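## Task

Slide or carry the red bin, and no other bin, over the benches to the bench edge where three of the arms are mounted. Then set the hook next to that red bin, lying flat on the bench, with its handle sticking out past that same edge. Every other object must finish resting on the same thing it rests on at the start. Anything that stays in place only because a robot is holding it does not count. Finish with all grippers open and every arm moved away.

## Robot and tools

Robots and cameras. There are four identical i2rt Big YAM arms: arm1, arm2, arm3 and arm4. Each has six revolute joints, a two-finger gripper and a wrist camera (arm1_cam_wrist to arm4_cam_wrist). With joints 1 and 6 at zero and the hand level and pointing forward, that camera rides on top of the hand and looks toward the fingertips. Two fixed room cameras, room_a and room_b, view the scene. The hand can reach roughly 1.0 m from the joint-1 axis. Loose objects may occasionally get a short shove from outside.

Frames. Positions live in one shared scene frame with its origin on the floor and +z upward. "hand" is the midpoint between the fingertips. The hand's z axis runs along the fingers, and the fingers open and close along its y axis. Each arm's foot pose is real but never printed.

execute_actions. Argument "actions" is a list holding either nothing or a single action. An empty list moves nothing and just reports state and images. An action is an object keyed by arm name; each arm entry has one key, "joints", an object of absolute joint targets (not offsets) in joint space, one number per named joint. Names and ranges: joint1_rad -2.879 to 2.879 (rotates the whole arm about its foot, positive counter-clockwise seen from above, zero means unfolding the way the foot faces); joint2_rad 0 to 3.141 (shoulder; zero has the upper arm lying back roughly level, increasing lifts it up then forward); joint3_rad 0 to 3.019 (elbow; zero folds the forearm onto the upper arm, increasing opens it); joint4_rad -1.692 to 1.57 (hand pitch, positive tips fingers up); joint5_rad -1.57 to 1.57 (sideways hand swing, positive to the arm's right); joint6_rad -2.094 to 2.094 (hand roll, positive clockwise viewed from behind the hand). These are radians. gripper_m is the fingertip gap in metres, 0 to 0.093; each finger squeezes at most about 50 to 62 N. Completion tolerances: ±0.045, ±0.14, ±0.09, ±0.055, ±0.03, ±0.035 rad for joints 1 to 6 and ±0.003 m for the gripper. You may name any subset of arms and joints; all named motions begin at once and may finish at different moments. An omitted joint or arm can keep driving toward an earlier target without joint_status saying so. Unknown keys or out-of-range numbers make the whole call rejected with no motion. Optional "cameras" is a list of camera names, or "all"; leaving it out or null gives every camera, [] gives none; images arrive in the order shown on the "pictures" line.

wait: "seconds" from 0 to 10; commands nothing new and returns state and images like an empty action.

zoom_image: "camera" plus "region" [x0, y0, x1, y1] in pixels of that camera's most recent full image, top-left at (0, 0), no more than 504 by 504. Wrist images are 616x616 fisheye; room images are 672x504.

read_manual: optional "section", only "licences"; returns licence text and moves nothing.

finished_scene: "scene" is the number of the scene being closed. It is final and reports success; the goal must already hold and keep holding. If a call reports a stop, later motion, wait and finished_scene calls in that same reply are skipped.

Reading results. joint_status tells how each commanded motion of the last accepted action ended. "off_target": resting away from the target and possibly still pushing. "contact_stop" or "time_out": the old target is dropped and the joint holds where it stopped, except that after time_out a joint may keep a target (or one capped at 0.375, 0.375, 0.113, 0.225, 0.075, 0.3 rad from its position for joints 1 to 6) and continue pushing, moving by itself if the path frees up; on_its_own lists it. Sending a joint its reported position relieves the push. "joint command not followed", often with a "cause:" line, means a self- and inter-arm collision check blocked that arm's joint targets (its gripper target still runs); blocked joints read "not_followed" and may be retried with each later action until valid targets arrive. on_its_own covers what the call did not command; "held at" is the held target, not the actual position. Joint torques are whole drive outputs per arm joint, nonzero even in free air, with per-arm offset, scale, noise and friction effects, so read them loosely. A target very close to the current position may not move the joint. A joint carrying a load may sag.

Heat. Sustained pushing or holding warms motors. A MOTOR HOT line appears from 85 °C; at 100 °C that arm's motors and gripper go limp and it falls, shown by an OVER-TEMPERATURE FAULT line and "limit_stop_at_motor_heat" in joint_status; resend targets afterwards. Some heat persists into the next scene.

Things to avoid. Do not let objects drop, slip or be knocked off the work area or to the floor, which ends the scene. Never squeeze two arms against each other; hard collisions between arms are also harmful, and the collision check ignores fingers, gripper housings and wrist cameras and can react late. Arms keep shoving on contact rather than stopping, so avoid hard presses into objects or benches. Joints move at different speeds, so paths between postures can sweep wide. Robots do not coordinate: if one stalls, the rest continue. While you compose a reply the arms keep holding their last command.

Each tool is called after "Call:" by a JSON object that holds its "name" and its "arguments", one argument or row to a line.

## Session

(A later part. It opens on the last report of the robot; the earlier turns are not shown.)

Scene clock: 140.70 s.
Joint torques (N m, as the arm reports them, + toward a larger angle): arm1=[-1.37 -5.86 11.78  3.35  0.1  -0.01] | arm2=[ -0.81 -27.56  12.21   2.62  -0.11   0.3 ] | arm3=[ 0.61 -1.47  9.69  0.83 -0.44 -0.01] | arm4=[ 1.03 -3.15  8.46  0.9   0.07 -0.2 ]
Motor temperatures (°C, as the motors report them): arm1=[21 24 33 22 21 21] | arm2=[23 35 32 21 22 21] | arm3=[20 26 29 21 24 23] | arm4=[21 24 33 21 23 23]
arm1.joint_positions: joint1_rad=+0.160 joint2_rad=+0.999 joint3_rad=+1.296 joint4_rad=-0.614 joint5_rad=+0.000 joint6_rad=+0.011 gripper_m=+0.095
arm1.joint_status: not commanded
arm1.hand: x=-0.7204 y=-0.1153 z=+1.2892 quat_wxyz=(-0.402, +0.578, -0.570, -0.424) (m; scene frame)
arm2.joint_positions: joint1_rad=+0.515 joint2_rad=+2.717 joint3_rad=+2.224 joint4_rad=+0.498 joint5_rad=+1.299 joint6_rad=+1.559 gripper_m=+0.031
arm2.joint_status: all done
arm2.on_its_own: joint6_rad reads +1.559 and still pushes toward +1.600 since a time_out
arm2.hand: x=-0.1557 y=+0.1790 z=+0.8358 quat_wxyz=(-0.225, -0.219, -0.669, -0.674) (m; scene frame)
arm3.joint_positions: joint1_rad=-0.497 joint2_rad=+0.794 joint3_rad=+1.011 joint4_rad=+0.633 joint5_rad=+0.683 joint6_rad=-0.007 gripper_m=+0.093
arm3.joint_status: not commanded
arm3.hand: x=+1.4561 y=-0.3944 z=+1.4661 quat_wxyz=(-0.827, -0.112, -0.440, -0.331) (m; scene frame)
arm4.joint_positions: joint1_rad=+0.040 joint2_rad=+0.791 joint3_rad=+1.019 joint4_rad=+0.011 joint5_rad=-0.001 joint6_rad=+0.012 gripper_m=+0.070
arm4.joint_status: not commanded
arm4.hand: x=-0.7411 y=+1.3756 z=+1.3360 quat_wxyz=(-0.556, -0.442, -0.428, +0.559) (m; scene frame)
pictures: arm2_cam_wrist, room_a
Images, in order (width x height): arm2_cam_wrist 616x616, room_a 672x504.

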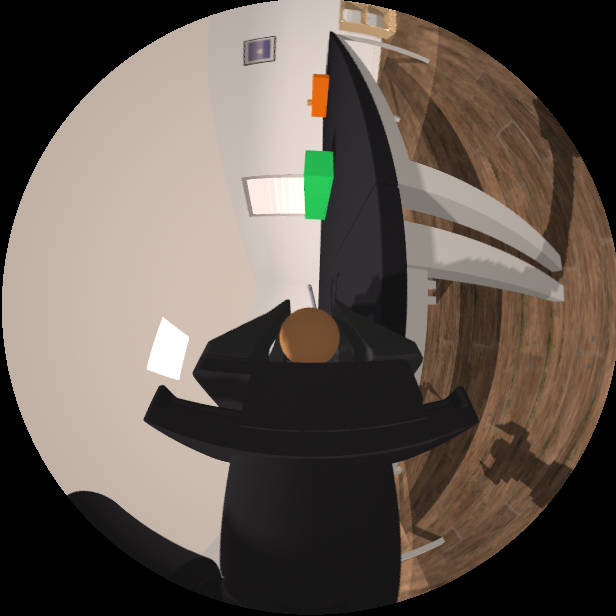

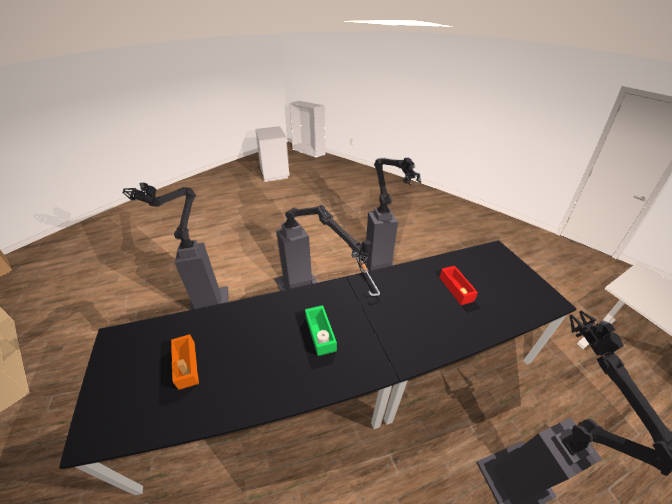

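Call:
{"name": "execute_actions", "arguments": {
  "actions": [
    {"arm2":{"joints":{"joint2_rad":2.78,"joint4_rad":0.56}}}
  ],
  "cameras": []
}}

Call:
{"name": "execute_actions", "arguments": {
  "actions": [
    {"arm2":{"joints":{"gripper_m":0.093}}}
  ],
  "cameras": ["arm2_cam_wrist"]
}}

Call:
{"name": "execute_actions", "arguments": {
  "actions": [
    {"arm2":{"joints":{"joint1_rad":0.78}}}
  ],
  "cameras": []
}}

Call:
{"name": "execute_actions", "arguments": {
  "actions": [
    {"arm2":{"joints":{"joint2_rad":0.8,"joint3_rad":1.6}}}
  ],
  "cameras": []
}}

Call:
{"name": "execute_actions", "arguments": {
  "actions": [
    {"arm2":{"joints":{"joint1_rad":-0.6}},"arm1":{"joints":{"joint1_rad":-0.72,"joint2_rad":2.52,"joint3_rad":1.74,"joint4_rad":0.8,"joint5_rad":-0.84}}}
  ],
  "cameras": ["arm1_cam_wrist","room_a"]
}}

Scene clock: 150.97 s.
Joint torques (N m, as the arm reports them, + toward a larger angle): arm1=[-1.36 -5.88 11.79  3.35  0.1  -0.01] | arm2=[ -1.2  -23.48  11.85   2.23  -0.14   0.07] | arm3=[ 0.49 -1.51  9.74  0.87 -0.44 -0.01] | arm4=[ 1.03 -3.16  8.46  0.9   0.07 -0.2 ]
Motor temperatures (°C, as the motors report them): arm1=[21 24 33 22 21 21] | arm2=[23 36 33 21 22 21] | arm3=[20 26 29 21 24 23] | arm4=[21 24 33 21 23 23]
arm1.joint_positions: joint1_rad=+0.160 joint2_rad=+0.999 joint3_rad=+1.296 joint4_rad=-0.614 joint5_rad=+0.000 joint6_rad=+0.011 gripper_m=+0.095
arm1.joint_status: not commanded
arm1.hand: x=-0.7204 y=-0.1153 z=+1.2892 quat_wxyz=(-0.402, +0.578, -0.570, -0.424) (m; scene frame)
arm2.joint_positions: joint1_rad=+0.515 joint2_rad=+2.775 joint3_rad=+2.225 joint4_rad=+0.550 joint5_rad=+1.300 joint6_rad=+1.584 gripper_m=+0.031
arm2.joint_status: all done
arm2.hand: x=-0.1517 y=+0.1745 z=+0.7946 quat_wxyz=(-0.219, -0.226, -0.667, -0.676) (m; scene frame)
arm3.joint_positions: joint1_rad=-0.497 joint2_rad=+0.794 joint3_rad=+1.011 joint4_rad=+0.633 joint5_rad=+0.683 joint6_rad=-0.007 gripper_m=+0.093
arm3.joint_status: not commanded
arm3.hand: x=+1.4561 y=-0.3944 z=+1.4661 quat_wxyz=(-0.827, -0.112, -0.440, -0.331) (m; scene frame)
arm4.joint_positions: joint1_rad=+0.040 joint2_rad=+0.791 joint3_rad=+1.019 joint4_rad=+0.011 joint5_rad=-0.001 joint6_rad=+0.012 gripper_m=+0.070
arm4.joint_status: not commanded
arm4.hand: x=-0.7411 y=+1.3756 z=+1.3360 quat_wxyz=(-0.556, -0.442, -0.428, +0.559) (m; scene frame)
pictures: none
No camera images: the call's "cameras" was empty. Leave "cameras" out to get every camera's image.

Scene clock: 151.67 s.
Joint torques (N m, as the arm reports them, + toward a larger angle): arm1=[-1.37 -5.88 11.79  3.35  0.1  -0.01] | arm2=[ -1.32 -23.55  11.89   2.14  -0.11  -0.06] | arm3=[ 0.57 -1.34  9.72  0.85 -0.43 -0.02] | arm4=[ 1.05 -3.16  8.47  0.89  0.07 -0.2 ]
Motor temperatures (°C, as the motors report them): arm1=[21 24 33 22 21 21] | arm2=[23 36 33 21 22 21] | arm3=[20 26 29 21 24 23] | arm4=[21 24 33 21 23 23]
arm1.joint_positions: joint1_rad=+0.160 joint2_rad=+0.999 joint3_rad=+1.296 joint4_rad=-0.614 joint5_rad=+0.000 joint6_rad=+0.011 gripper_m=+0.095
arm1.joint_status: not commanded
arm1.hand: x=-0.7204 y=-0.1153 z=+1.2892 quat_wxyz=(-0.402, +0.578, -0.570, -0.424) (m; scene frame)
arm2.joint_positions: joint1_rad=+0.515 joint2_rad=+2.775 joint3_rad=+2.225 joint4_rad=+0.550 joint5_rad=+1.300 joint6_rad=+1.592 gripper_m=+0.093
arm2.joint_status: all done
arm2.hand: x=-0.1517 y=+0.1745 z=+0.7946 quat_wxyz=(-0.216, -0.229, -0.666, -0.677) (m; scene frame)
arm3.joint_positions: joint1_rad=-0.497 joint2_rad=+0.794 joint3_rad=+1.011 joint4_rad=+0.633 joint5_rad=+0.683 joint6_rad=-0.007 gripper_m=+0.093
arm3.joint_status: not commanded
arm3.hand: x=+1.4561 y=-0.3944 z=+1.4661 quat_wxyz=(-0.827, -0.112, -0.440, -0.331) (m; scene frame)
arm4.joint_positions: joint1_rad=+0.040 joint2_rad=+0.791 joint3_rad=+1.019 joint4_rad=+0.011 joint5_rad=-0.001 joint6_rad=+0.012 gripper_m=+0.070
arm4.joint_status: not commanded
arm4.hand: x=-0.7411 y=+1.3756 z=+1.3360 quat_wxyz=(-0.556, -0.442, -0.428, +0.559) (m; scene frame)
pictures: arm2_cam_wrist
Images, in order (width x height): arm2_cam_wrist 616x616.

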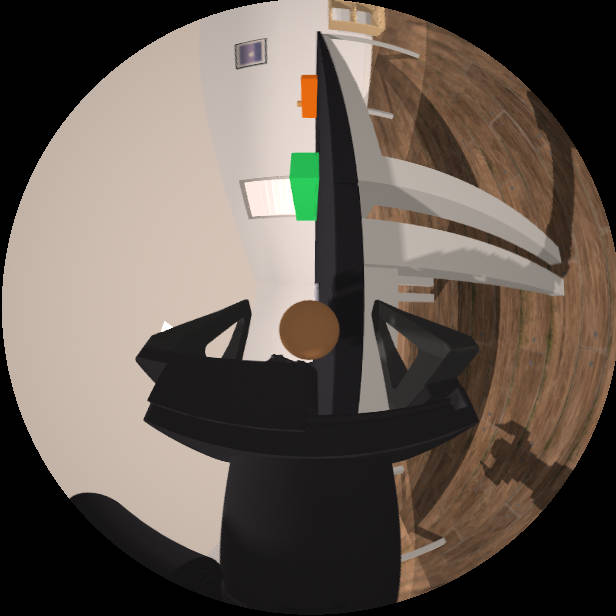

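Scene clock: 153.33 s.
Joint torques (N m, as the arm reports them, + toward a larger angle): arm1=[-1.33 -5.86 11.78  3.35  0.09 -0.01] | arm2=[ -0.19 -23.26  11.89   2.1   -0.15  -0.06] | arm3=[ 0.68 -1.29  9.63  0.89 -0.44 -0.01] | arm4=[ 1.05 -3.11  8.46  0.9   0.07 -0.2 ]
Motor temperatures (°C, as the motors report them): arm1=[21 24 33 22 21 21] | arm2=[23 36 33 21 22 21] | arm3=[20 26 29 21 24 23] | arm4=[21 24 33 21 23 23]
arm1.joint_positions: joint1_rad=+0.160 joint2_rad=+0.999 joint3_rad=+1.296 joint4_rad=-0.614 joint5_rad=+0.000 joint6_rad=+0.011 gripper_m=+0.095
arm1.joint_status: not commanded
arm1.hand: x=-0.7204 y=-0.1153 z=+1.2892 quat_wxyz=(-0.402, +0.578, -0.570, -0.424) (m; scene frame)
arm2.joint_positions: joint1_rad=+0.769 joint2_rad=+2.775 joint3_rad=+2.225 joint4_rad=+0.550 joint5_rad=+1.300 joint6_rad=+1.592 gripper_m=+0.093
arm2.joint_status: all done
arm2.hand: x=-0.3326 y=+0.0523 z=+0.7927 quat_wxyz=(-0.129, -0.142, -0.690, -0.698) (m; scene frame)
arm3.joint_positions: joint1_rad=-0.497 joint2_rad=+0.794 joint3_rad=+1.011 joint4_rad=+0.633 joint5_rad=+0.683 joint6_rad=-0.007 gripper_m=+0.093
arm3.joint_status: not commanded
arm3.hand: x=+1.4561 y=-0.3944 z=+1.4661 quat_wxyz=(-0.827, -0.112, -0.440, -0.331) (m; scene frame)
arm4.joint_positions: joint1_rad=+0.040 joint2_rad=+0.791 joint3_rad=+1.019 joint4_rad=+0.011 joint5_rad=-0.001 joint6_rad=+0.012 gripper_m=+0.070
arm4.joint_status: not commanded
arm4.hand: x=-0.7411 y=+1.3756 z=+1.3360 quat_wxyz=(-0.556, -0.442, -0.428, +0.559) (m; scene frame)
pictures: none
No camera images: the call's "cameras" was empty. Leave "cameras" out to get every camera's image.

Scene clock: 155.67 s.
Joint torques (N m, as the arm reports them, + toward a larger angle): arm1=[-1.38 -5.9  11.78  3.35  0.1  -0.01] | arm2=[ 0.09  1.59  5.61  0.33 -0.68  0.04] | arm3=[ 0.54 -1.34  9.73  0.85 -0.42 -0.02] | arm4=[ 1.06 -3.11  8.46  0.89  0.07 -0.2 ]
Motor temperatures (°C, as the motors report them): arm1=[21 24 33 22 21 21] | arm2=[23 35 32 21 22 21] | arm3=[20 26 29 21 24 23] | arm4=[21 24 33 21 23 23]
arm1.joint_positions: joint1_rad=+0.160 joint2_rad=+0.999 joint3_rad=+1.296 joint4_rad=-0.614 joint5_rad=+0.000 joint6_rad=+0.011 gripper_m=+0.095
arm1.joint_status: not commanded
arm1.hand: x=-0.7204 y=-0.1153 z=+1.2892 quat_wxyz=(-0.402, +0.578, -0.570, -0.424) (m; scene frame)
arm2.joint_positions: joint1_rad=+0.769 joint2_rad=+0.803 joint3_rad=+1.606 joint4_rad=+0.561 joint5_rad=+1.297 joint6_rad=+1.594 gripper_m=+0.093
arm2.joint_status: all done
arm2.hand: x=+0.2551 y=-0.4098 z=+1.6319 quat_wxyz=(+0.303, -0.503, -0.331, -0.738) (m; scene frame)
arm3.joint_positions: joint1_rad=-0.497 joint2_rad=+0.794 joint3_rad=+1.011 joint4_rad=+0.633 joint5_rad=+0.683 joint6_rad=-0.007 gripper_m=+0.093
arm3.joint_status: not commanded
arm3.hand: x=+1.4561 y=-0.3944 z=+1.4661 quat_wxyz=(-0.827, -0.112, -0.440, -0.331) (m; scene frame)
arm4.joint_positions: joint1_rad=+0.040 joint2_rad=+0.791 joint3_rad=+1.019 joint4_rad=+0.011 joint5_rad=-0.001 joint6_rad=+0.012 gripper_m=+0.070
arm4.joint_status: not commanded
arm4.hand: x=-0.7411 y=+1.3756 z=+1.3360 quat_wxyz=(-0.556, -0.442, -0.428, +0.559) (m; scene frame)
pictures: none
No camera images: the call's "cameras" was empty. Leave "cameras" out to get every camera's image.

Scene clock: 157.53 s.
Joint torques (N m, as the arm reports them, + toward a larger angle): arm1=[ -1.23 -23.18  10.19   3.51   0.     0.01] | arm2=[-1.02  2.04  5.32  0.3  -0.7   0.  ] | arm3=[ 0.33 -1.38  9.73  0.89 -0.47  0.  ] | arm4=[ 1.04 -3.12  8.47  0.89  0.07 -0.2 ]
Motor temperatures (°C, as the motors report them): arm1=[21 25 33 22 21 21] | arm2=[23 34 31 21 22 21] | arm3=[20 26 29 21 24 23] | arm4=[21 23 33 21 23 23]
arm1.joint_positions: joint1_rad=-0.717 joint2_rad=+2.532 joint3_rad=+1.722 joint4_rad=+0.777 joint5_rad=-0.838 joint6_rad=+0.009 gripper_m=+0.095
arm1.joint_status: all done
arm1.hand: x=-0.1770 y=+0.0497 z=+0.7725 quat_wxyz=(-0.485, +0.494, -0.519, -0.501) (m; scene frame)
arm2.joint_positions: joint1_rad=-0.588 joint2_rad=+0.803 joint3_rad=+1.606 joint4_rad=+0.561 joint5_rad=+1.297 joint6_rad=+1.594 gripper_m=+0.093
arm2.joint_status: all done
arm2.hand: x=+0.4239 y=-0.5835 z=+1.6314 quat_wxyz=(-0.224, -0.603, +0.062, -0.763) (m; scene frame)
arm3.joint_positions: joint1_rad=-0.497 joint2_rad=+0.794 joint3_rad=+1.011 joint4_rad=+0.633 joint5_rad=+0.683 joint6_rad=-0.007 gripper_m=+0.093
arm3.joint_status: not commanded
arm3.hand: x=+1.4561 y=-0.3944 z=+1.4661 quat_wxyz=(-0.827, -0.112, -0.440, -0.331) (m; scene frame)
arm4.joint_positions: joint1_rad=+0.040 joint2_rad=+0.791 joint3_rad=+1.019 joint4_rad=+0.011 joint5_rad=-0.001 joint6_rad=+0.012 gripper_m=+0.070
arm4.joint_status: not commanded
arm4.hand: x=-0.7411 y=+1.3756 z=+1.3360 quat_wxyz=(-0.556, -0.442, -0.428, +0.559) (m; scene frame)
pictures: arm1_cam_wrist, room_a
Images, in order (width x height): arm1_cam_wrist 616x616, room_a 672x504.

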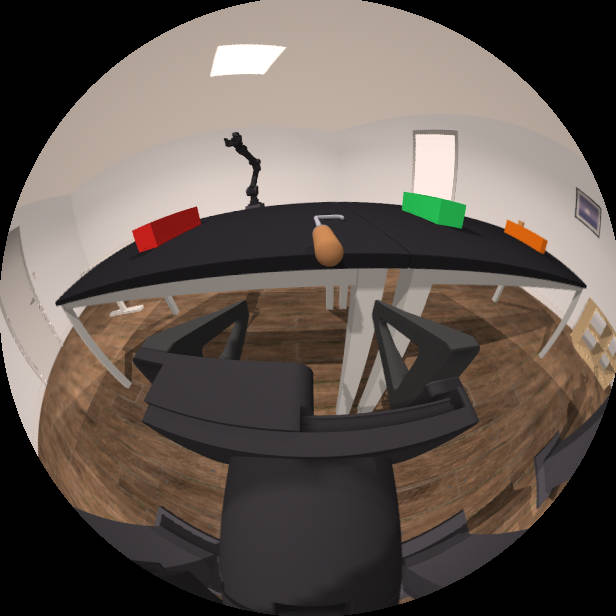

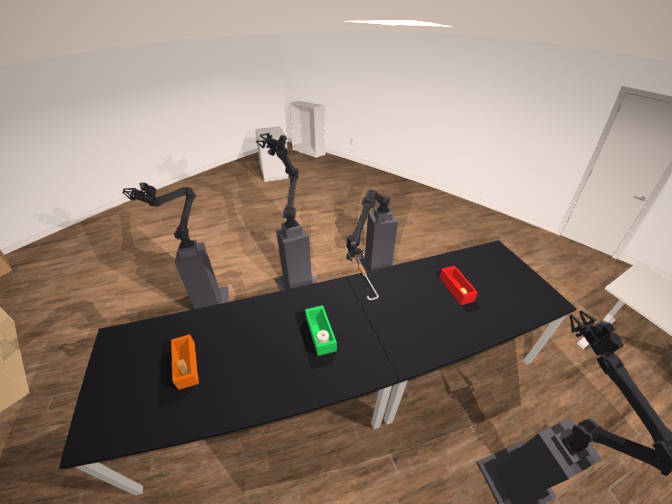

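Call:
{"name": "execute_actions", "arguments": {
  "actions": [
    {"arm1":{"joints":{"joint1_rad":-0.62,"joint2_rad":2.81,"joint3_rad":2.365,"joint4_rad":0.49,"joint5_rad":-0.747}}}
  ],
  "cameras": ["arm1_cam_wrist"]
}}

Scene clock: 163.70 s.
Joint torques (N m, as the arm reports them, + toward a larger angle): arm1=[ -0.7  -25.53  14.25   2.09   0.17   0.01] | arm2=[-1.67  1.76  5.39  0.34 -0.7   0.04] | arm3=[ 0.89 -1.57  9.71  0.87 -0.42 -0.01] | arm4=[ 1.06 -3.17  8.45  0.89  0.07 -0.2 ]
Motor temperatures (°C, as the motors report them): arm1=[21 27 34 22 21 21] | arm2=[23 32 29 21 22 21] | arm3=[20 26 29 21 24 23] | arm4=[21 23 33 21 23 23]
arm1.joint_positions: joint1_rad=-0.614 joint2_rad=+2.803 joint3_rad=+2.325 joint4_rad=+0.500 joint5_rad=-0.749 joint6_rad=+0.009 gripper_m=+0.095
arm1.joint_status: all done
arm1.hand: x=-0.1584 y=+0.1800 z=+0.7833 quat_wxyz=(-0.501, +0.498, -0.497, -0.504) (m; scene frame)
arm2.joint_positions: joint1_rad=-0.588 joint2_rad=+0.803 joint3_rad=+1.606 joint4_rad=+0.561 joint5_rad=+1.297 joint6_rad=+1.594 gripper_m=+0.093
arm2.joint_status: not commanded
arm2.hand: x=+0.4239 y=-0.5835 z=+1.6314 quat_wxyz=(-0.224, -0.603, +0.062, -0.763) (m; scene frame)
arm3.joint_positions: joint1_rad=-0.497 joint2_rad=+0.794 joint3_rad=+1.011 joint4_rad=+0.633 joint5_rad=+0.683 joint6_rad=-0.007 gripper_m=+0.093
arm3.joint_status: not commanded
arm3.hand: x=+1.4561 y=-0.3944 z=+1.4661 quat_wxyz=(-0.827, -0.112, -0.440, -0.331) (m; scene frame)
arm4.joint_positions: joint1_rad=+0.040 joint2_rad=+0.791 joint3_rad=+1.019 joint4_rad=+0.011 joint5_rad=-0.001 joint6_rad=+0.012 gripper_m=+0.070
arm4.joint_status: not commanded
arm4.hand: x=-0.7411 y=+1.3756 z=+1.3360 quat_wxyz=(-0.556, -0.442, -0.428, +0.559) (m; scene frame)
pictures: arm1_cam_wrist
Images, in order (width x height): arm1_cam_wrist 616x616.

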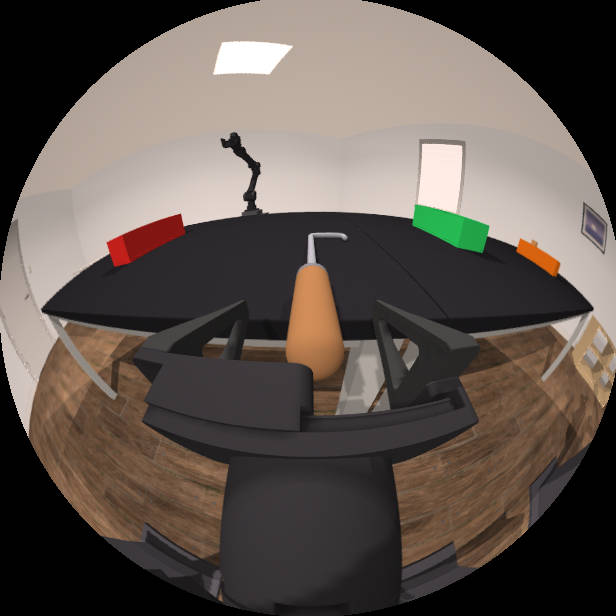

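Call:
{"name": "execute_actions", "arguments": {
  "actions": [
    {"arm1":{"joints":{"gripper_m":0}}}
  ],
  "cameras": []
}}

Call:
{"name": "execute_actions", "arguments": {
  "actions": [
    {"arm1":{"joints":{"joint2_rad":2.7,"joint4_rad":0.45,"joint6_rad":0.75}}}
  ],
  "cameras": ["arm1_cam_wrist"]
}}

Call:
{"name": "execute_actions", "arguments": {
  "actions": [
    {"arm1":{"joints":{"joint2_rad":2.66,"joint4_rad":0.41,"joint6_rad":1.58}}}
  ],
  "cameras": ["arm1_cam_wrist","room_a"]
}}

Scene clock: 169.80 s.
Joint torques (N m, as the arm reports them, + toward a larger angle): arm1=[ -1.08 -25.41  14.1    2.15   0.1    0.02] | arm2=[-1.23  2.03  5.32  0.35 -0.66  0.02] | arm3=[ 0.25 -1.38  9.69  0.85 -0.45  0.  ] | arm4=[ 1.05 -3.16  8.46  0.9   0.07 -0.2 ]
Motor temperatures (°C, as the motors report them): arm1=[21 28 35 22 21 21] | arm2=[23 30 28 21 22 21] | arm3=[20 26 29 21 24 23] | arm4=[21 23 34 21 23 23]
arm1.joint_positions: joint1_rad=-0.614 joint2_rad=+2.803 joint3_rad=+2.325 joint4_rad=+0.500 joint5_rad=-0.747 joint6_rad=+0.009 gripper_m=+0.031
arm1.joint_status: gripper_m off_target (ended at +0.031, target +0.000)
joint sent to its limit — the command would take arm1.gripper_m past its lower limit, so that joint was sent only as far as its limit.
arm1.hand: x=-0.1581 y=+0.1800 z=+0.7833 quat_wxyz=(-0.502, +0.498, -0.497, -0.503) (m; scene frame)
arm2.joint_positions: joint1_rad=-0.588 joint2_rad=+0.803 joint3_rad=+1.606 joint4_rad=+0.561 joint5_rad=+1.297 joint6_rad=+1.594 gripper_m=+0.093
arm2.joint_status: not commanded
arm2.hand: x=+0.4239 y=-0.5835 z=+1.6314 quat_wxyz=(-0.224, -0.603, +0.062, -0.763) (m; scene frame)
arm3.joint_positions: joint1_rad=-0.497 joint2_rad=+0.794 joint3_rad=+1.011 joint4_rad=+0.633 joint5_rad=+0.683 joint6_rad=-0.007 gripper_m=+0.093
arm3.joint_status: not commanded
arm3.hand: x=+1.4561 y=-0.3944 z=+1.4661 quat_wxyz=(-0.827, -0.112, -0.440, -0.331) (m; scene frame)
arm4.joint_positions: joint1_rad=+0.040 joint2_rad=+0.791 joint3_rad=+1.019 joint4_rad=+0.011 joint5_rad=-0.001 joint6_rad=+0.012 gripper_m=+0.070
arm4.joint_status: not commanded
arm4.hand: x=-0.7411 y=+1.3756 z=+1.3360 quat_wxyz=(-0.556, -0.442, -0.428, +0.559) (m; scene frame)
pictures: none
No camera images: the call's "cameras" was empty. Leave "cameras" out to get every camera's image.

Scene clock: 171.50 s.
Joint torques (N m, as the arm reports them, + toward a larger angle): arm1=[ -1.08 -29.41  14.35   2.61   0.06   0.26] | arm2=[-1.94  1.67  5.39  0.31 -0.67  0.  ] | arm3=[ 0.46 -1.33  9.72  0.83 -0.45 -0.03] | arm4=[ 1.05 -3.13  8.46  0.9   0.07 -0.2 ]
Motor temperatures (°C, as the motors report them): arm1=[21 29 35 22 21 21] | arm2=[23 30 28 21 22 21] | arm3=[20 26 29 21 24 23] | arm4=[21 23 34 21 23 23]
arm1.joint_positions: joint1_rad=-0.614 joint2_rad=+2.750 joint3_rad=+2.325 joint4_rad=+0.449 joint5_rad=-0.746 joint6_rad=+0.728 gripper_m=+0.031
arm1.joint_status: all done
arm1.hand: x=-0.1542 y=+0.1840 z=+0.8227 quat_wxyz=(-0.294, +0.291, -0.639, -0.648) (m; scene frame)
arm2.joint_positions: joint1_rad=-0.588 joint2_rad=+0.803 joint3_rad=+1.606 joint4_rad=+0.561 joint5_rad=+1.297 joint6_rad=+1.594 gripper_m=+0.093
arm2.joint_status: not commanded
arm2.hand: x=+0.4239 y=-0.5835 z=+1.6314 quat_wxyz=(-0.224, -0.603, +0.062, -0.763) (m; scene frame)
arm3.joint_positions: joint1_rad=-0.497 joint2_rad=+0.794 joint3_rad=+1.011 joint4_rad=+0.633 joint5_rad=+0.683 joint6_rad=-0.007 gripper_m=+0.093
arm3.joint_status: not commanded
arm3.hand: x=+1.4561 y=-0.3944 z=+1.4661 quat_wxyz=(-0.827, -0.112, -0.440, -0.331) (m; scene frame)
arm4.joint_positions: joint1_rad=+0.040 joint2_rad=+0.791 joint3_rad=+1.019 joint4_rad=+0.011 joint5_rad=-0.001 joint6_rad=+0.012 gripper_m=+0.070
arm4.joint_status: not commanded
arm4.hand: x=-0.7411 y=+1.3756 z=+1.3360 quat_wxyz=(-0.556, -0.442, -0.428, +0.559) (m; scene frame)
pictures: arm1_cam_wrist
Images, in order (width x height): arm1_cam_wrist 616x616.

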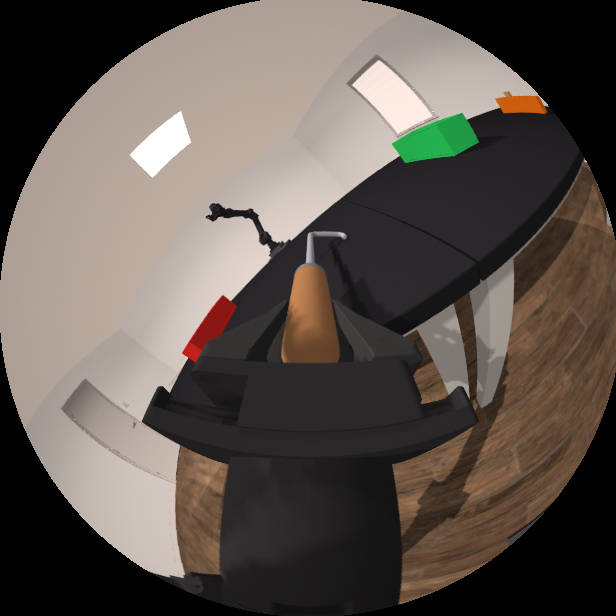

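Scene clock: 173.27 s.
Joint torques (N m, as the arm reports them, + toward a larger angle): arm1=[ -1.02 -30.15  14.5    2.75   0.04   0.17] | arm2=[-1.71  1.8   5.48  0.25 -0.7   0.  ] | arm3=[ 0.43 -1.55  9.72  0.96 -0.47 -0.02] | arm4=[ 1.06 -3.12  8.46  0.89  0.07 -0.2 ]
Motor temperatures (°C, as the motors report them): arm1=[21 30 35 22 21 21] | arm2=[23 29 28 21 22 21] | arm3=[20 26 29 21 24 23] | arm4=[21 23 34 21 23 23]
arm1.joint_positions: joint1_rad=-0.615 joint2_rad=+2.718 joint3_rad=+2.325 joint4_rad=+0.407 joint5_rad=-0.746 joint6_rad=+1.565 gripper_m=+0.031
arm1.joint_status: all done
arm1.hand: x=-0.1523 y=+0.1854 z=+0.8431 quat_wxyz=(-0.003, +0.003, -0.706, -0.709) (m; scene frame)
arm2.joint_positions: joint1_rad=-0.588 joint2_rad=+0.803 joint3_rad=+1.606 joint4_rad=+0.561 joint5_rad=+1.297 joint6_rad=+1.594 gripper_m=+0.093
arm2.joint_status: not commanded
arm2.hand: x=+0.4239 y=-0.5835 z=+1.6314 quat_wxyz=(-0.224, -0.603, +0.062, -0.763) (m; scene frame)
arm3.joint_positions: joint1_rad=-0.497 joint2_rad=+0.794 joint3_rad=+1.011 joint4_rad=+0.633 joint5_rad=+0.683 joint6_rad=-0.007 gripper_m=+0.093
arm3.joint_status: not commanded
arm3.hand: x=+1.4561 y=-0.3944 z=+1.4661 quat_wxyz=(-0.827, -0.112, -0.440, -0.331) (m; scene frame)
arm4.joint_positions: joint1_rad=+0.040 joint2_rad=+0.791 joint3_rad=+1.019 joint4_rad=+0.011 joint5_rad=-0.001 joint6_rad=+0.012 gripper_m=+0.070
arm4.joint_status: not commanded
arm4.hand: x=-0.7411 y=+1.3756 z=+1.3360 quat_wxyz=(-0.556, -0.442, -0.428, +0.559) (m; scene frame)
pictures: arm1_cam_wrist, room_a
Images, in order (width x height): arm1_cam_wrist 616x616, room_a 672x504.

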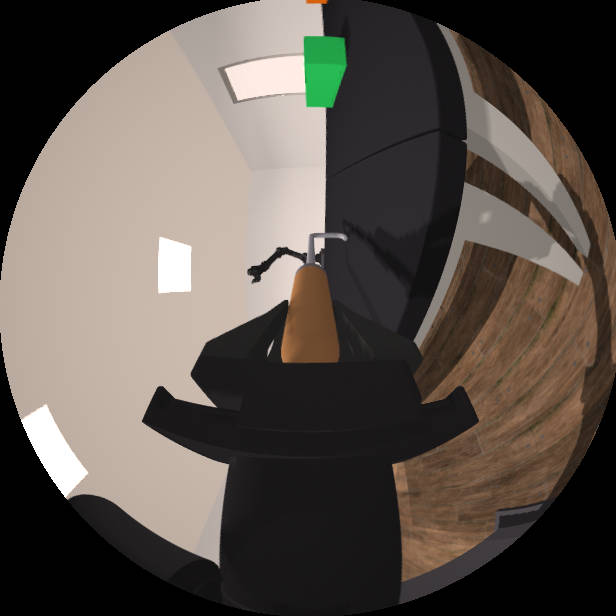

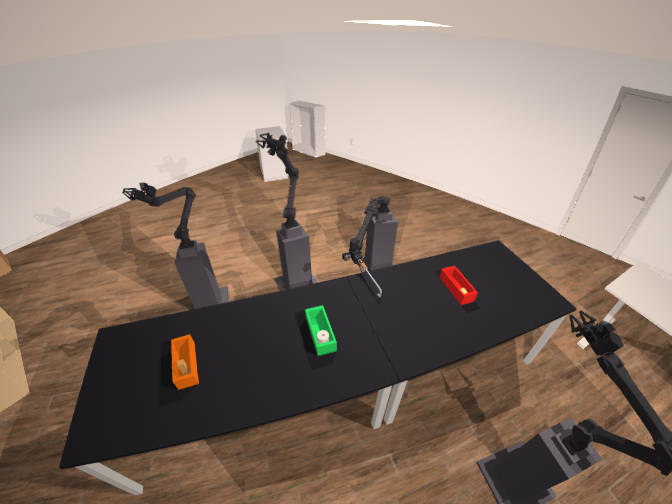

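Call:
{"name": "execute_actions", "arguments": {
  "actions": [
    {"arm1":{"joints":{"joint2_rad":2.3,"joint3_rad":2.05,"joint4_rad":0.33}}}
  ],
  "cameras": []
}}

Call:
{"name": "execute_actions", "arguments": {
  "actions": [
    {"arm1":{"joints":{"joint2_rad":1.94,"joint3_rad":1.37,"joint4_rad":0.64,"joint1_rad":-0.42,"joint5_rad":-0.56}}}
  ],
  "cameras": []
}}

Call:
{"name": "execute_actions", "arguments": {
  "actions": [
    {"arm1":{"joints":{"joint1_rad":-0.22,"joint5_rad":-0.37}}}
  ],
  "cameras": []
}}

Call:
{"name": "execute_actions", "arguments": {
  "actions": [
    {"arm1":{"joints":{"joint1_rad":-0.02,"joint5_rad":-0.18}}}
  ],
  "cameras": []
}}

Call:
{"name": "execute_actions", "arguments": {
  "actions": [
    {"arm1":{"joints":{"joint1_rad":0.16,"joint5_rad":0}}}
  ],
  "cameras": ["arm1_cam_wrist","arm4_cam_wrist","room_a"]
}}

Scene clock: 185.73 s.
Joint torques (N m, as the arm reports them, + toward a larger angle): arm1=[ -0.74 -25.39  12.87   3.23   0.03   0.16] | arm2=[-1.92  1.71  5.28  0.2  -0.66  0.03] | arm3=[ 0.8  -1.56  9.78  0.8  -0.46  0.  ] | arm4=[ 1.08 -3.15  8.46  0.9   0.07 -0.2 ]
Motor temperatures (°C, as the motors report them): arm1=[21 34 37 22 21 21] | arm2=[23 28 27 21 22 21] | arm3=[20 25 30 21 24 23] | arm4=[21 23 34 21 23 23]
arm1.joint_positions: joint1_rad=-0.615 joint2_rad=+2.324 joint3_rad=+2.034 joint4_rad=+0.316 joint5_rad=-0.745 joint6_rad=+1.567 gripper_m=+0.031
arm1.joint_status: all done
arm1.hand: x=-0.1860 y=+0.1486 z=+1.0193 quat_wxyz=(-0.005, +0.005, -0.702, -0.712) (m; scene frame)
arm2.joint_positions: joint1_rad=-0.588 joint2_rad=+0.803 joint3_rad=+1.606 joint4_rad=+0.561 joint5_rad=+1.297 joint6_rad=+1.594 gripper_m=+0.093
arm2.joint_status: not commanded
arm2.hand: x=+0.4239 y=-0.5835 z=+1.6314 quat_wxyz=(-0.224, -0.603, +0.062, -0.763) (m; scene frame)
arm3.joint_positions: joint1_rad=-0.497 joint2_rad=+0.794 joint3_rad=+1.011 joint4_rad=+0.633 joint5_rad=+0.683 joint6_rad=-0.007 gripper_m=+0.093
arm3.joint_status: not commanded
arm3.hand: x=+1.4561 y=-0.3944 z=+1.4661 quat_wxyz=(-0.827, -0.112, -0.440, -0.331) (m; scene frame)
arm4.joint_positions: joint1_rad=+0.040 joint2_rad=+0.791 joint3_rad=+1.019 joint4_rad=+0.011 joint5_rad=-0.001 joint6_rad=+0.012 gripper_m=+0.070
arm4.joint_status: not commanded
arm4.hand: x=-0.7411 y=+1.3756 z=+1.3360 quat_wxyz=(-0.556, -0.442, -0.428, +0.559) (m; scene frame)
pictures: none
No camera images: the call's "cameras" was empty. Leave "cameras" out to get every camera's image.

Scene clock: 187.43 s.
Joint torques (N m, as the arm reports them, + toward a larger angle): arm1=[ -0.37 -20.25  12.09   4.42   0.1    0.16] | arm2=[-1.85  1.52  5.26  0.23 -0.67  0.02] | arm3=[ 0.53 -1.36  9.7   0.88 -0.43 -0.02] | arm4=[ 1.06 -3.14  8.46  0.89  0.07 -0.2 ]
Motor temperatures (°C, as the motors report them): arm1=[21 34 36 22 21 21] | arm2=[23 28 27 21 22 21] | arm3=[20 25 30 21 24 23] | arm4=[21 23 34 21 23 23]
arm1.joint_positions: joint1_rad=-0.428 joint2_rad=+1.968 joint3_rad=+1.346 joint4_rad=+0.600 joint5_rad=-0.560 joint6_rad=+1.567 gripper_m=+0.031
arm1.joint_status: all done
arm1.hand: x=-0.3827 y=+0.1042 z=+0.9906 quat_wxyz=(+0.006, -0.004, -0.716, -0.698) (m; scene frame)
arm2.joint_positions: joint1_rad=-0.588 joint2_rad=+0.803 joint3_rad=+1.606 joint4_rad=+0.561 joint5_rad=+1.297 joint6_rad=+1.594 gripper_m=+0.093
arm2.joint_status: not commanded
arm2.hand: x=+0.4239 y=-0.5835 z=+1.6314 quat_wxyz=(-0.224, -0.603, +0.062, -0.763) (m; scene frame)
arm3.joint_positions: joint1_rad=-0.497 joint2_rad=+0.794 joint3_rad=+1.011 joint4_rad=+0.633 joint5_rad=+0.683 joint6_rad=-0.007 gripper_m=+0.093
arm3.joint_status: not commanded
arm3.hand: x=+1.4561 y=-0.3944 z=+1.4661 quat_wxyz=(-0.827, -0.112, -0.440, -0.331) (m; scene frame)
arm4.joint_positions: joint1_rad=+0.040 joint2_rad=+0.791 joint3_rad=+1.019 joint4_rad=+0.011 joint5_rad=-0.001 joint6_rad=+0.012 gripper_m=+0.070
arm4.joint_status: not commanded
arm4.hand: x=-0.7411 y=+1.3756 z=+1.3360 quat_wxyz=(-0.556, -0.442, -0.428, +0.559) (m; scene frame)
pictures: none
No camera images: the call's "cameras" was empty. Leave "cameras" out to get every camera's image.

Scene clock: 189.00 s.
Joint torques (N m, as the arm reports them, + toward a larger angle): arm1=[  0.16 -20.53  12.05   4.4    0.06   0.16] | arm2=[-1.85  1.96  5.36  0.26 -0.69  0.01] | arm3=[ 0.35 -1.45  9.78  0.8  -0.44  0.  ] | arm4=[ 1.06 -3.12  8.46  0.89  0.07 -0.2 ]
Motor temperatures (°C, as the motors report them): arm1=[21 34 36 22 21 21] | arm2=[23 28 26 21 22 21] | arm3=[20 25 30 21 24 23] | arm4=[21 23 34 21 23 23]
arm1.joint_positions: joint1_rad=-0.226 joint2_rad=+1.968 joint3_rad=+1.346 joint4_rad=+0.600 joint5_rad=-0.370 joint6_rad=+1.567 gripper_m=+0.031
arm1.joint_status: all done
arm1.hand: x=-0.4962 y=+0.1591 z=+0.9907 quat_wxyz=(+0.009, +0.001, -0.716, -0.698) (m; scene frame)
arm2.joint_positions: joint1_rad=-0.588 joint2_rad=+0.803 joint3_rad=+1.606 joint4_rad=+0.561 joint5_rad=+1.297 joint6_rad=+1.594 gripper_m=+0.093
arm2.joint_status: not commanded
arm2.hand: x=+0.4239 y=-0.5835 z=+1.6314 quat_wxyz=(-0.224, -0.603, +0.062, -0.763) (m; scene frame)
arm3.joint_positions: joint1_rad=-0.497 joint2_rad=+0.794 joint3_rad=+1.011 joint4_rad=+0.633 joint5_rad=+0.683 joint6_rad=-0.007 gripper_m=+0.093
arm3.joint_status: not commanded
arm3.hand: x=+1.4561 y=-0.3944 z=+1.4661 quat_wxyz=(-0.827, -0.112, -0.440, -0.331) (m; scene frame)
arm4.joint_positions: joint1_rad=+0.040 joint2_rad=+0.791 joint3_rad=+1.019 joint4_rad=+0.011 joint5_rad=-0.001 joint6_rad=+0.012 gripper_m=+0.070
arm4.joint_status: not commanded
arm4.hand: x=-0.7411 y=+1.3756 z=+1.3360 quat_wxyz=(-0.556, -0.442, -0.428, +0.559) (m; scene frame)
pictures: none
No camera images: the call's "cameras" was empty. Leave "cameras" out to get every camera's image.

Scene clock: 190.60 s.
Joint torques (N m, as the arm reports them, + toward a larger angle): arm1=[  0.12 -20.51  12.08   4.42   0.08   0.16] | arm2=[-1.3   1.8   5.39  0.25 -0.68  0.06] | arm3=[ 0.45 -1.5   9.78  0.82 -0.44 -0.03] | arm4=[ 1.06 -3.15  8.46  0.89  0.07 -0.2 ]
Motor temperatures (°C, as the motors report them): arm1=[21 33 36 22 21 21] | arm2=[23 27 26 21 22 21] | arm3=[20 25 30 21 24 23] | arm4=[21 23 34 21 23 23]
arm1.joint_positions: joint1_rad=-0.026 joint2_rad=+1.968 joint3_rad=+1.346 joint4_rad=+0.600 joint5_rad=-0.179 joint6_rad=+1.567 gripper_m=+0.031
arm1.joint_status: all done
arm1.hand: x=-0.6167 y=+0.1902 z=+0.9912 quat_wxyz=(+0.011, +0.006, -0.717, -0.697) (m; scene frame)
arm2.joint_positions: joint1_rad=-0.588 joint2_rad=+0.803 joint3_rad=+1.606 joint4_rad=+0.561 joint5_rad=+1.297 joint6_rad=+1.594 gripper_m=+0.093
arm2.joint_status: not commanded
arm2.hand: x=+0.4239 y=-0.5835 z=+1.6314 quat_wxyz=(-0.224, -0.603, +0.062, -0.763) (m; scene frame)
arm3.joint_positions: joint1_rad=-0.497 joint2_rad=+0.794 joint3_rad=+1.011 joint4_rad=+0.633 joint5_rad=+0.683 joint6_rad=-0.007 gripper_m=+0.093
arm3.joint_status: not commanded
arm3.hand: x=+1.4561 y=-0.3944 z=+1.4661 quat_wxyz=(-0.827, -0.112, -0.440, -0.331) (m; scene frame)
arm4.joint_positions: joint1_rad=+0.040 joint2_rad=+0.791 joint3_rad=+1.019 joint4_rad=+0.011 joint5_rad=-0.001 joint6_rad=+0.012 gripper_m=+0.070
arm4.joint_status: not commanded
arm4.hand: x=-0.7411 y=+1.3756 z=+1.3360 quat_wxyz=(-0.556, -0.442, -0.428, +0.559) (m; scene frame)
pictures: none
No camera images: the call's "cameras" was empty. Leave "cameras" out to get every camera's image.

Scene clock: 192.17 s.
Joint torques (N m, as the arm reports them, + toward a larger angle): arm1=[ -0.18 -20.54  12.09   4.41   0.09   0.16] | arm2=[-1.3   1.83  5.39  0.27 -0.69  0.03] | arm3=[ 0.56 -1.38  9.79  0.79 -0.44 -0.01] | arm4=[ 1.05 -3.16  8.47  0.9   0.07 -0.2 ]
Motor temperatures (°C, as the motors report them): arm1=[21 33 36 22 21 21] | arm2=[23 27 26 21 22 21] | arm3=[20 25 30 21 24 23] | arm4=[21 23 34 21 23 23]
arm1.joint_positions: joint1_rad=+0.156 joint2_rad=+1.968 joint3_rad=+1.346 joint4_rad=+0.600 joint5_rad=+0.000 joint6_rad=+1.567 gripper_m=+0.031
arm1.joint_status: all done
arm1.hand: x=-0.7287 y=+0.1975 z=+0.9918 quat_wxyz=(+0.010, +0.008, -0.717, -0.697) (m; scene frame)
arm2.joint_positions: joint1_rad=-0.588 joint2_rad=+0.803 joint3_rad=+1.606 joint4_rad=+0.561 joint5_rad=+1.297 joint6_rad=+1.594 gripper_m=+0.093
arm2.joint_status: not commanded
arm2.hand: x=+0.4239 y=-0.5835 z=+1.6314 quat_wxyz=(-0.224, -0.603, +0.062, -0.763) (m; scene frame)
arm3.joint_positions: joint1_rad=-0.497 joint2_rad=+0.794 joint3_rad=+1.011 joint4_rad=+0.633 joint5_rad=+0.683 joint6_rad=-0.007 gripper_m=+0.093
arm3.joint_status: not commanded
arm3.hand: x=+1.4561 y=-0.3944 z=+1.4661 quat_wxyz=(-0.827, -0.112, -0.440, -0.331) (m; scene frame)
arm4.joint_positions: joint1_rad=+0.040 joint2_rad=+0.791 joint3_rad=+1.019 joint4_rad=+0.011 joint5_rad=-0.001 joint6_rad=+0.012 gripper_m=+0.070
arm4.joint_status: not commanded
arm4.hand: x=-0.7411 y=+1.3756 z=+1.3360 quat_wxyz=(-0.556, -0.442, -0.428, +0.559) (m; scene frame)
pictures: arm1_cam_wrist, arm4_cam_wrist, room_a
Images, in order (width x height): arm1_cam_wrist 616x616, arm4_cam_wrist 616x616, room_a 672x504.

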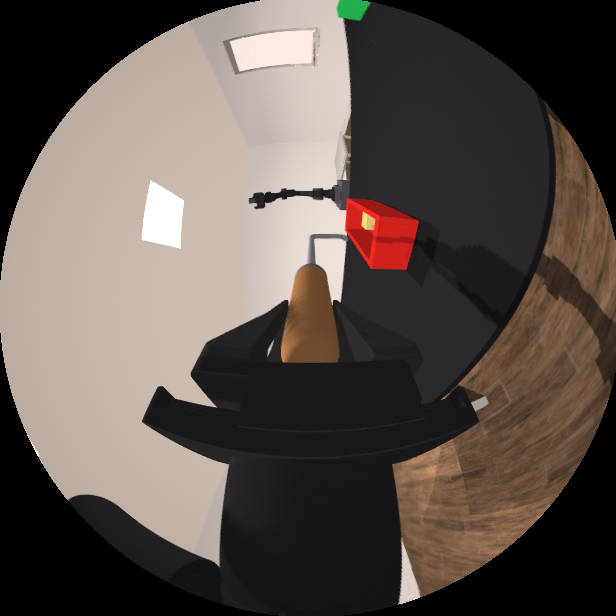

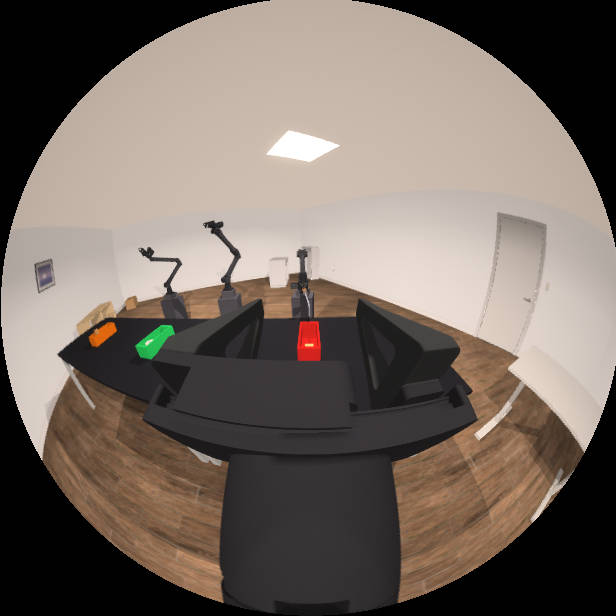

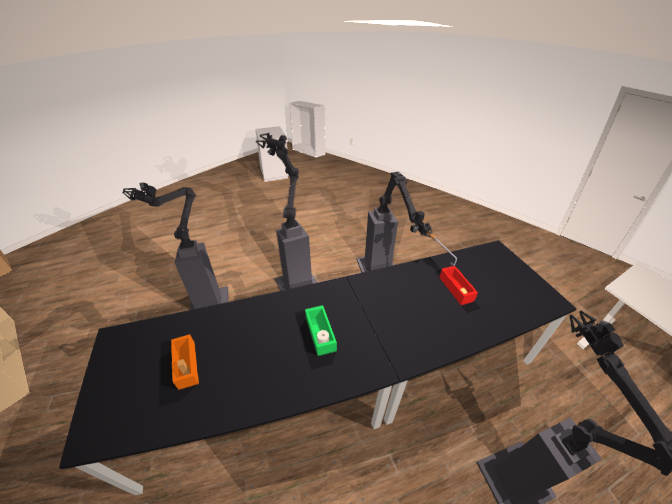

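Call:
{"name": "execute_actions", "arguments": {
  "actions": [
    {"arm1":{"joints":{"joint2_rad":2.15,"joint4_rad":0.83}}}
  ],
  "cameras": ["arm1_cam_wrist","room_a"]
}}

Call:
{"name": "execute_actions", "arguments": {
  "actions": [
    {"arm1":{"joints":{"joint2_rad":2.0,"joint3_rad":1.09,"joint4_rad":0.96}}}
  ],
  "cameras": []
}}

Call:
{"name": "execute_actions", "arguments": {
  "actions": [
    {"arm1":{"joints":{"joint2_rad":1.88,"joint3_rad":0.84,"joint4_rad":1.08}}}
  ],
  "cameras": ["arm1_cam_wrist","room_a"]
}}

Scene clock: 200.37 s.
Joint torques (N m, as the arm reports them, + toward a larger angle): arm1=[ -0.63 -22.43  10.76   4.13   0.08   0.11] | arm2=[-1.44  1.83  5.39  0.26 -0.71  0.03] | arm3=[ 0.41 -1.46  9.72  0.9  -0.45 -0.02] | arm4=[ 1.07 -3.13  8.46  0.89  0.07 -0.2 ]
Motor temperatures (°C, as the motors report them): arm1=[21 33 36 22 21 21] | arm2=[23 27 26 21 22 21] | arm3=[20 25 30 21 24 23] | arm4=[21 23 34 21 23 23]
arm1.joint_positions: joint1_rad=+0.156 joint2_rad=+2.188 joint3_rad=+1.345 joint4_rad=+0.797 joint5_rad=+0.000 joint6_rad=+1.571 gripper_m=+0.031
arm1.joint_status: all done
arm1.hand: x=-0.7297 y=+0.2057 z=+0.8703 quat_wxyz=(+0.011, +0.007, -0.725, -0.689) (m; scene frame)
arm2.joint_positions: joint1_rad=-0.588 joint2_rad=+0.803 joint3_rad=+1.606 joint4_rad=+0.561 joint5_rad=+1.297 joint6_rad=+1.594 gripper_m=+0.093
arm2.joint_status: not commanded
arm2.hand: x=+0.4239 y=-0.5835 z=+1.6314 quat_wxyz=(-0.224, -0.603, +0.062, -0.763) (m; scene frame)
arm3.joint_positions: joint1_rad=-0.497 joint2_rad=+0.794 joint3_rad=+1.011 joint4_rad=+0.633 joint5_rad=+0.683 joint6_rad=-0.007 gripper_m=+0.093
arm3.joint_status: not commanded
arm3.hand: x=+1.4561 y=-0.3944 z=+1.4661 quat_wxyz=(-0.827, -0.112, -0.440, -0.331) (m; scene frame)
arm4.joint_positions: joint1_rad=+0.040 joint2_rad=+0.791 joint3_rad=+1.019 joint4_rad=+0.011 joint5_rad=-0.001 joint6_rad=+0.012 gripper_m=+0.070
arm4.joint_status: not commanded
arm4.hand: x=-0.7411 y=+1.3756 z=+1.3360 quat_wxyz=(-0.556, -0.442, -0.428, +0.559) (m; scene frame)
pictures: arm1_cam_wrist, room_a
Images, in order (width x height): arm1_cam_wrist 616x616, room_a 672x504.

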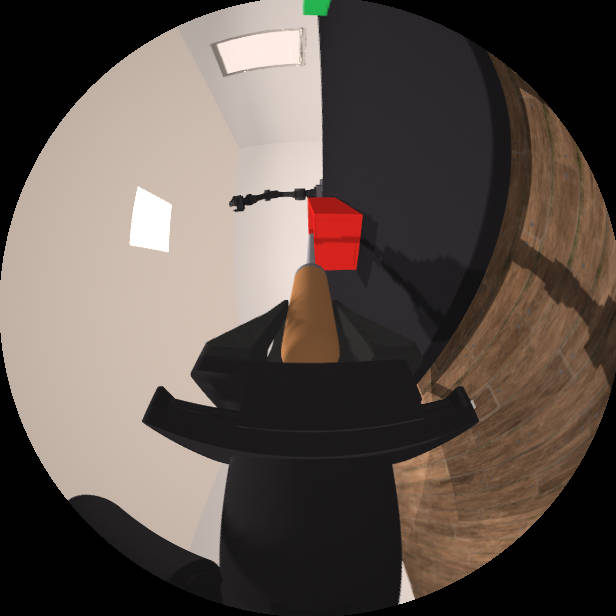

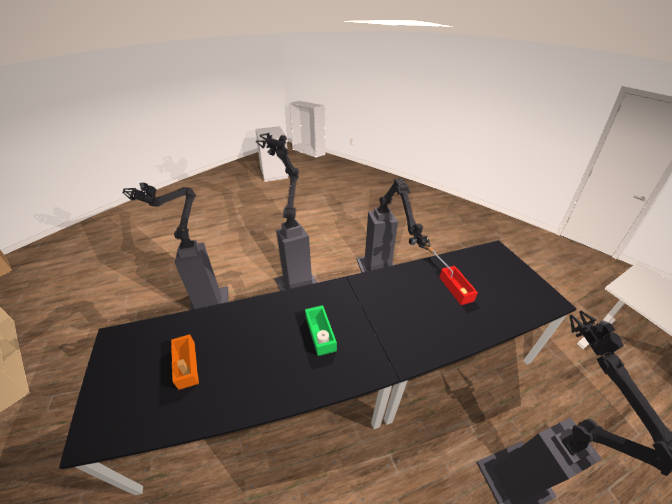

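Scene clock: 202.57 s.
Joint torques (N m, as the arm reports them, + toward a larger angle): arm1=[ -0.21 -20.42   8.15   5.14   0.08   0.12] | arm2=[-1.5   2.32  5.35  0.32 -0.68  0.01] | arm3=[ 0.46 -1.52  9.75  0.95 -0.45 -0.01] | arm4=[ 1.04 -3.15  8.46  0.9   0.07 -0.2 ]
Motor temperatures (°C, as the motors report them): arm1=[21 33 35 22 21 21] | arm2=[23 27 26 21 22 21] | arm3=[20 25 30 21 24 23] | arm4=[21 23 34 21 23 23]
arm1.joint_positions: joint1_rad=+0.156 joint2_rad=+2.048 joint3_rad=+1.083 joint4_rad=+0.903 joint5_rad=+0.000 joint6_rad=+1.571 gripper_m=+0.031
arm1.joint_status: joint4_rad time_out (moved +0.106 of +0.163); the others done
arm1.on_its_own: joint4_rad reads +0.903 and still pushes toward +0.960 since a time_out
arm1.hand: x=-0.7277 y=+0.1285 z=+0.8735 quat_wxyz=(+0.011, +0.007, -0.731, -0.683) (m; scene frame)
arm2.joint_positions: joint1_rad=-0.588 joint2_rad=+0.803 joint3_rad=+1.606 joint4_rad=+0.561 joint5_rad=+1.297 joint6_rad=+1.594 gripper_m=+0.093
arm2.joint_status: not commanded
arm2.hand: x=+0.4239 y=-0.5835 z=+1.6314 quat_wxyz=(-0.224, -0.603, +0.062, -0.763) (m; scene frame)
arm3.joint_positions: joint1_rad=-0.497 joint2_rad=+0.794 joint3_rad=+1.011 joint4_rad=+0.633 joint5_rad=+0.683 joint6_rad=-0.007 gripper_m=+0.093
arm3.joint_status: not commanded
arm3.hand: x=+1.4561 y=-0.3944 z=+1.4661 quat_wxyz=(-0.827, -0.112, -0.440, -0.331) (m; scene frame)
arm4.joint_positions: joint1_rad=+0.040 joint2_rad=+0.791 joint3_rad=+1.019 joint4_rad=+0.011 joint5_rad=-0.001 joint6_rad=+0.012 gripper_m=+0.070
arm4.joint_status: not commanded
arm4.hand: x=-0.7411 y=+1.3756 z=+1.3360 quat_wxyz=(-0.556, -0.442, -0.428, +0.559) (m; scene frame)
pictures: none
No camera images: the call's "cameras" was empty. Leave "cameras" out to get every camera's image.

not run: a stop came earlier in this reply.

Call:
{"name": "execute_actions", "arguments": {
  "actions": [
    {"arm1":{"joints":{"joint2_rad":1.87,"joint3_rad":0.84,"joint4_rad":1.09}}}
  ],
  "cameras": []
}}

Call:
{"name": "execute_actions", "arguments": {
  "actions": [
    {"arm1":{"joints":{"joint2_rad":1.77,"joint3_rad":0.63,"joint4_rad":1.19}}}
  ],
  "cameras": ["arm1_cam_wrist","room_a","room_b"]
}}

Scene clock: 209.63 s.
Joint torques (N m, as the arm reports them, + toward a larger angle): arm1=[ -0.25 -17.25   7.53   5.32   0.08   0.12] | arm2=[-1.48  1.92  5.39  0.35 -0.65  0.04] | arm3=[ 0.27 -1.49  9.76  0.87 -0.43 -0.02] | arm4=[ 1.07 -3.11  8.46  0.9   0.07 -0.2 ]
Motor temperatures (°C, as the motors report them): arm1=[21 32 34 22 21 21] | arm2=[23 27 26 21 22 21] | arm3=[20 25 30 21 24 23] | arm4=[21 23 34 21 23 23]
arm1.joint_positions: joint1_rad=+0.156 joint2_rad=+1.911 joint3_rad=+0.828 joint4_rad=+1.029 joint5_rad=+0.000 joint6_rad=+1.571 gripper_m=+0.031
arm1.joint_status: joint4_rad time_out (moved +0.126 of +0.187); the others done
arm1.on_its_own: joint4_rad reads +1.029 and still pushes toward +1.090 since a time_out
arm1.hand: x=-0.7255 y=+0.0466 z=+0.8819 quat_wxyz=(+0.011, +0.007, -0.728, -0.686) (m; scene frame)
arm2.joint_positions: joint1_rad=-0.588 joint2_rad=+0.803 joint3_rad=+1.606 joint4_rad=+0.561 joint5_rad=+1.297 joint6_rad=+1.594 gripper_m=+0.093
arm2.joint_status: not commanded
arm2.hand: x=+0.4239 y=-0.5835 z=+1.6314 quat_wxyz=(-0.224, -0.603, +0.062, -0.763) (m; scene frame)
arm3.joint_positions: joint1_rad=-0.497 joint2_rad=+0.794 joint3_rad=+1.011 joint4_rad=+0.633 joint5_rad=+0.683 joint6_rad=-0.007 gripper_m=+0.093
arm3.joint_status: not commanded
arm3.hand: x=+1.4561 y=-0.3944 z=+1.4661 quat_wxyz=(-0.827, -0.112, -0.440, -0.331) (m; scene frame)
arm4.joint_positions: joint1_rad=+0.040 joint2_rad=+0.791 joint3_rad=+1.019 joint4_rad=+0.011 joint5_rad=-0.001 joint6_rad=+0.012 gripper_m=+0.070
arm4.joint_status: not commanded
arm4.hand: x=-0.7411 y=+1.3756 z=+1.3360 quat_wxyz=(-0.556, -0.442, -0.428, +0.559) (m; scene frame)
pictures: none
No camera images: the call's "cameras" was empty. Leave "cameras" out to get every camera's image.

not run: a stop came earlier in this reply.

Call:
{"name": "execute_actions", "arguments": {
  "actions": [
    {"arm1":{"joints":{"joint2_rad":1.77,"joint3_rad":0.63,"joint4_rad":1.19}}}
  ],
  "cameras": ["arm1_cam_wrist","room_a","room_b"]
}}

Call:
{"name": "zoom_image", "arguments": {
  "camera": "room_b",
  "region": [190,210,350,330]
}}

Scene clock: 216.00 s.
Joint torques (N m, as the arm reports them, + toward a larger angle): arm1=[ -0.28 -14.78   6.7    5.37   0.08   0.11] | arm2=[-1.92  2.05  5.44  0.21 -0.72 -0.01] | arm3=[ 0.45 -1.42  9.68  0.86 -0.46 -0.02] | arm4=[ 1.07 -3.15  8.46  0.89  0.07 -0.2 ]
Motor temperatures (°C, as the motors report them): arm1=[21 32 33 22 21 21] | arm2=[23 26 26 21 22 21] | arm3=[20 25 30 21 24 23] | arm4=[21 23 35 21 23 23]
arm1.joint_positions: joint1_rad=+0.156 joint2_rad=+1.808 joint3_rad=+0.617 joint4_rad=+1.128 joint5_rad=+0.000 joint6_rad=+1.571 gripper_m=+0.031
arm1.joint_status: joint4_rad time_out (moved +0.099 of +0.161); the others done
arm1.on_its_own: joint4_rad reads +1.128 and still pushes toward +1.190 since a time_out
arm1.hand: x=-0.7236 y=-0.0265 z=+0.8800 quat_wxyz=(+0.011, +0.007, -0.731, -0.682) (m; scene frame)
arm2.joint_positions: joint1_rad=-0.588 joint2_rad=+0.803 joint3_rad=+1.606 joint4_rad=+0.561 joint5_rad=+1.297 joint6_rad=+1.594 gripper_m=+0.093
arm2.joint_status: not commanded
arm2.hand: x=+0.4239 y=-0.5835 z=+1.6314 quat_wxyz=(-0.224, -0.603, +0.062, -0.763) (m; scene frame)
arm3.joint_positions: joint1_rad=-0.497 joint2_rad=+0.794 joint3_rad=+1.011 joint4_rad=+0.633 joint5_rad=+0.683 joint6_rad=-0.007 gripper_m=+0.093
arm3.joint_status: not commanded
arm3.hand: x=+1.4561 y=-0.3944 z=+1.4661 quat_wxyz=(-0.827, -0.112, -0.440, -0.331) (m; scene frame)
arm4.joint_positions: joint1_rad=+0.040 joint2_rad=+0.791 joint3_rad=+1.019 joint4_rad=+0.011 joint5_rad=-0.001 joint6_rad=+0.012 gripper_m=+0.070
arm4.joint_status: not commanded
arm4.hand: x=-0.7411 y=+1.3756 z=+1.3360 quat_wxyz=(-0.556, -0.442, -0.428, +0.559) (m; scene frame)
pictures: arm1_cam_wrist, room_a, room_b
Images, in order (width x height): arm1_cam_wrist 616x616, room_a 672x504, room_b 672x504.

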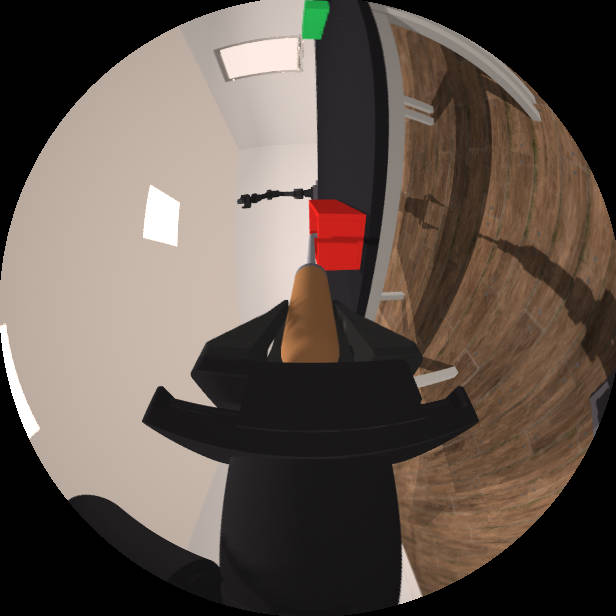

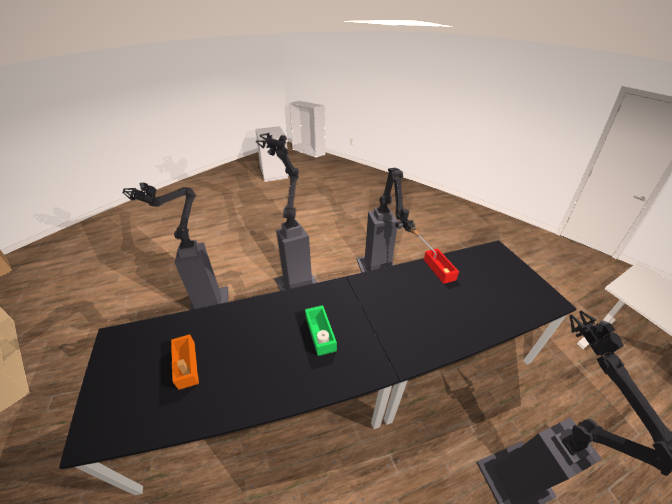

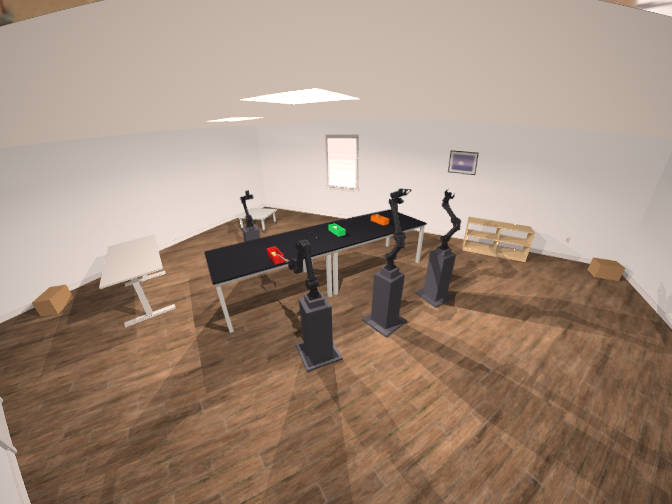

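Region (190, 210, 350, 330) of room_b's 672x504 image, scaled by 3.150, with more detail than that image has; it fills the top 378 rows of this view, and the rest is white.

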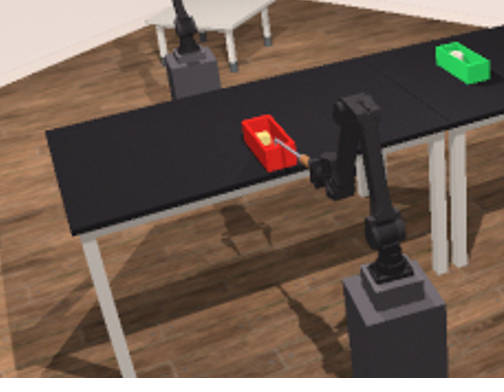

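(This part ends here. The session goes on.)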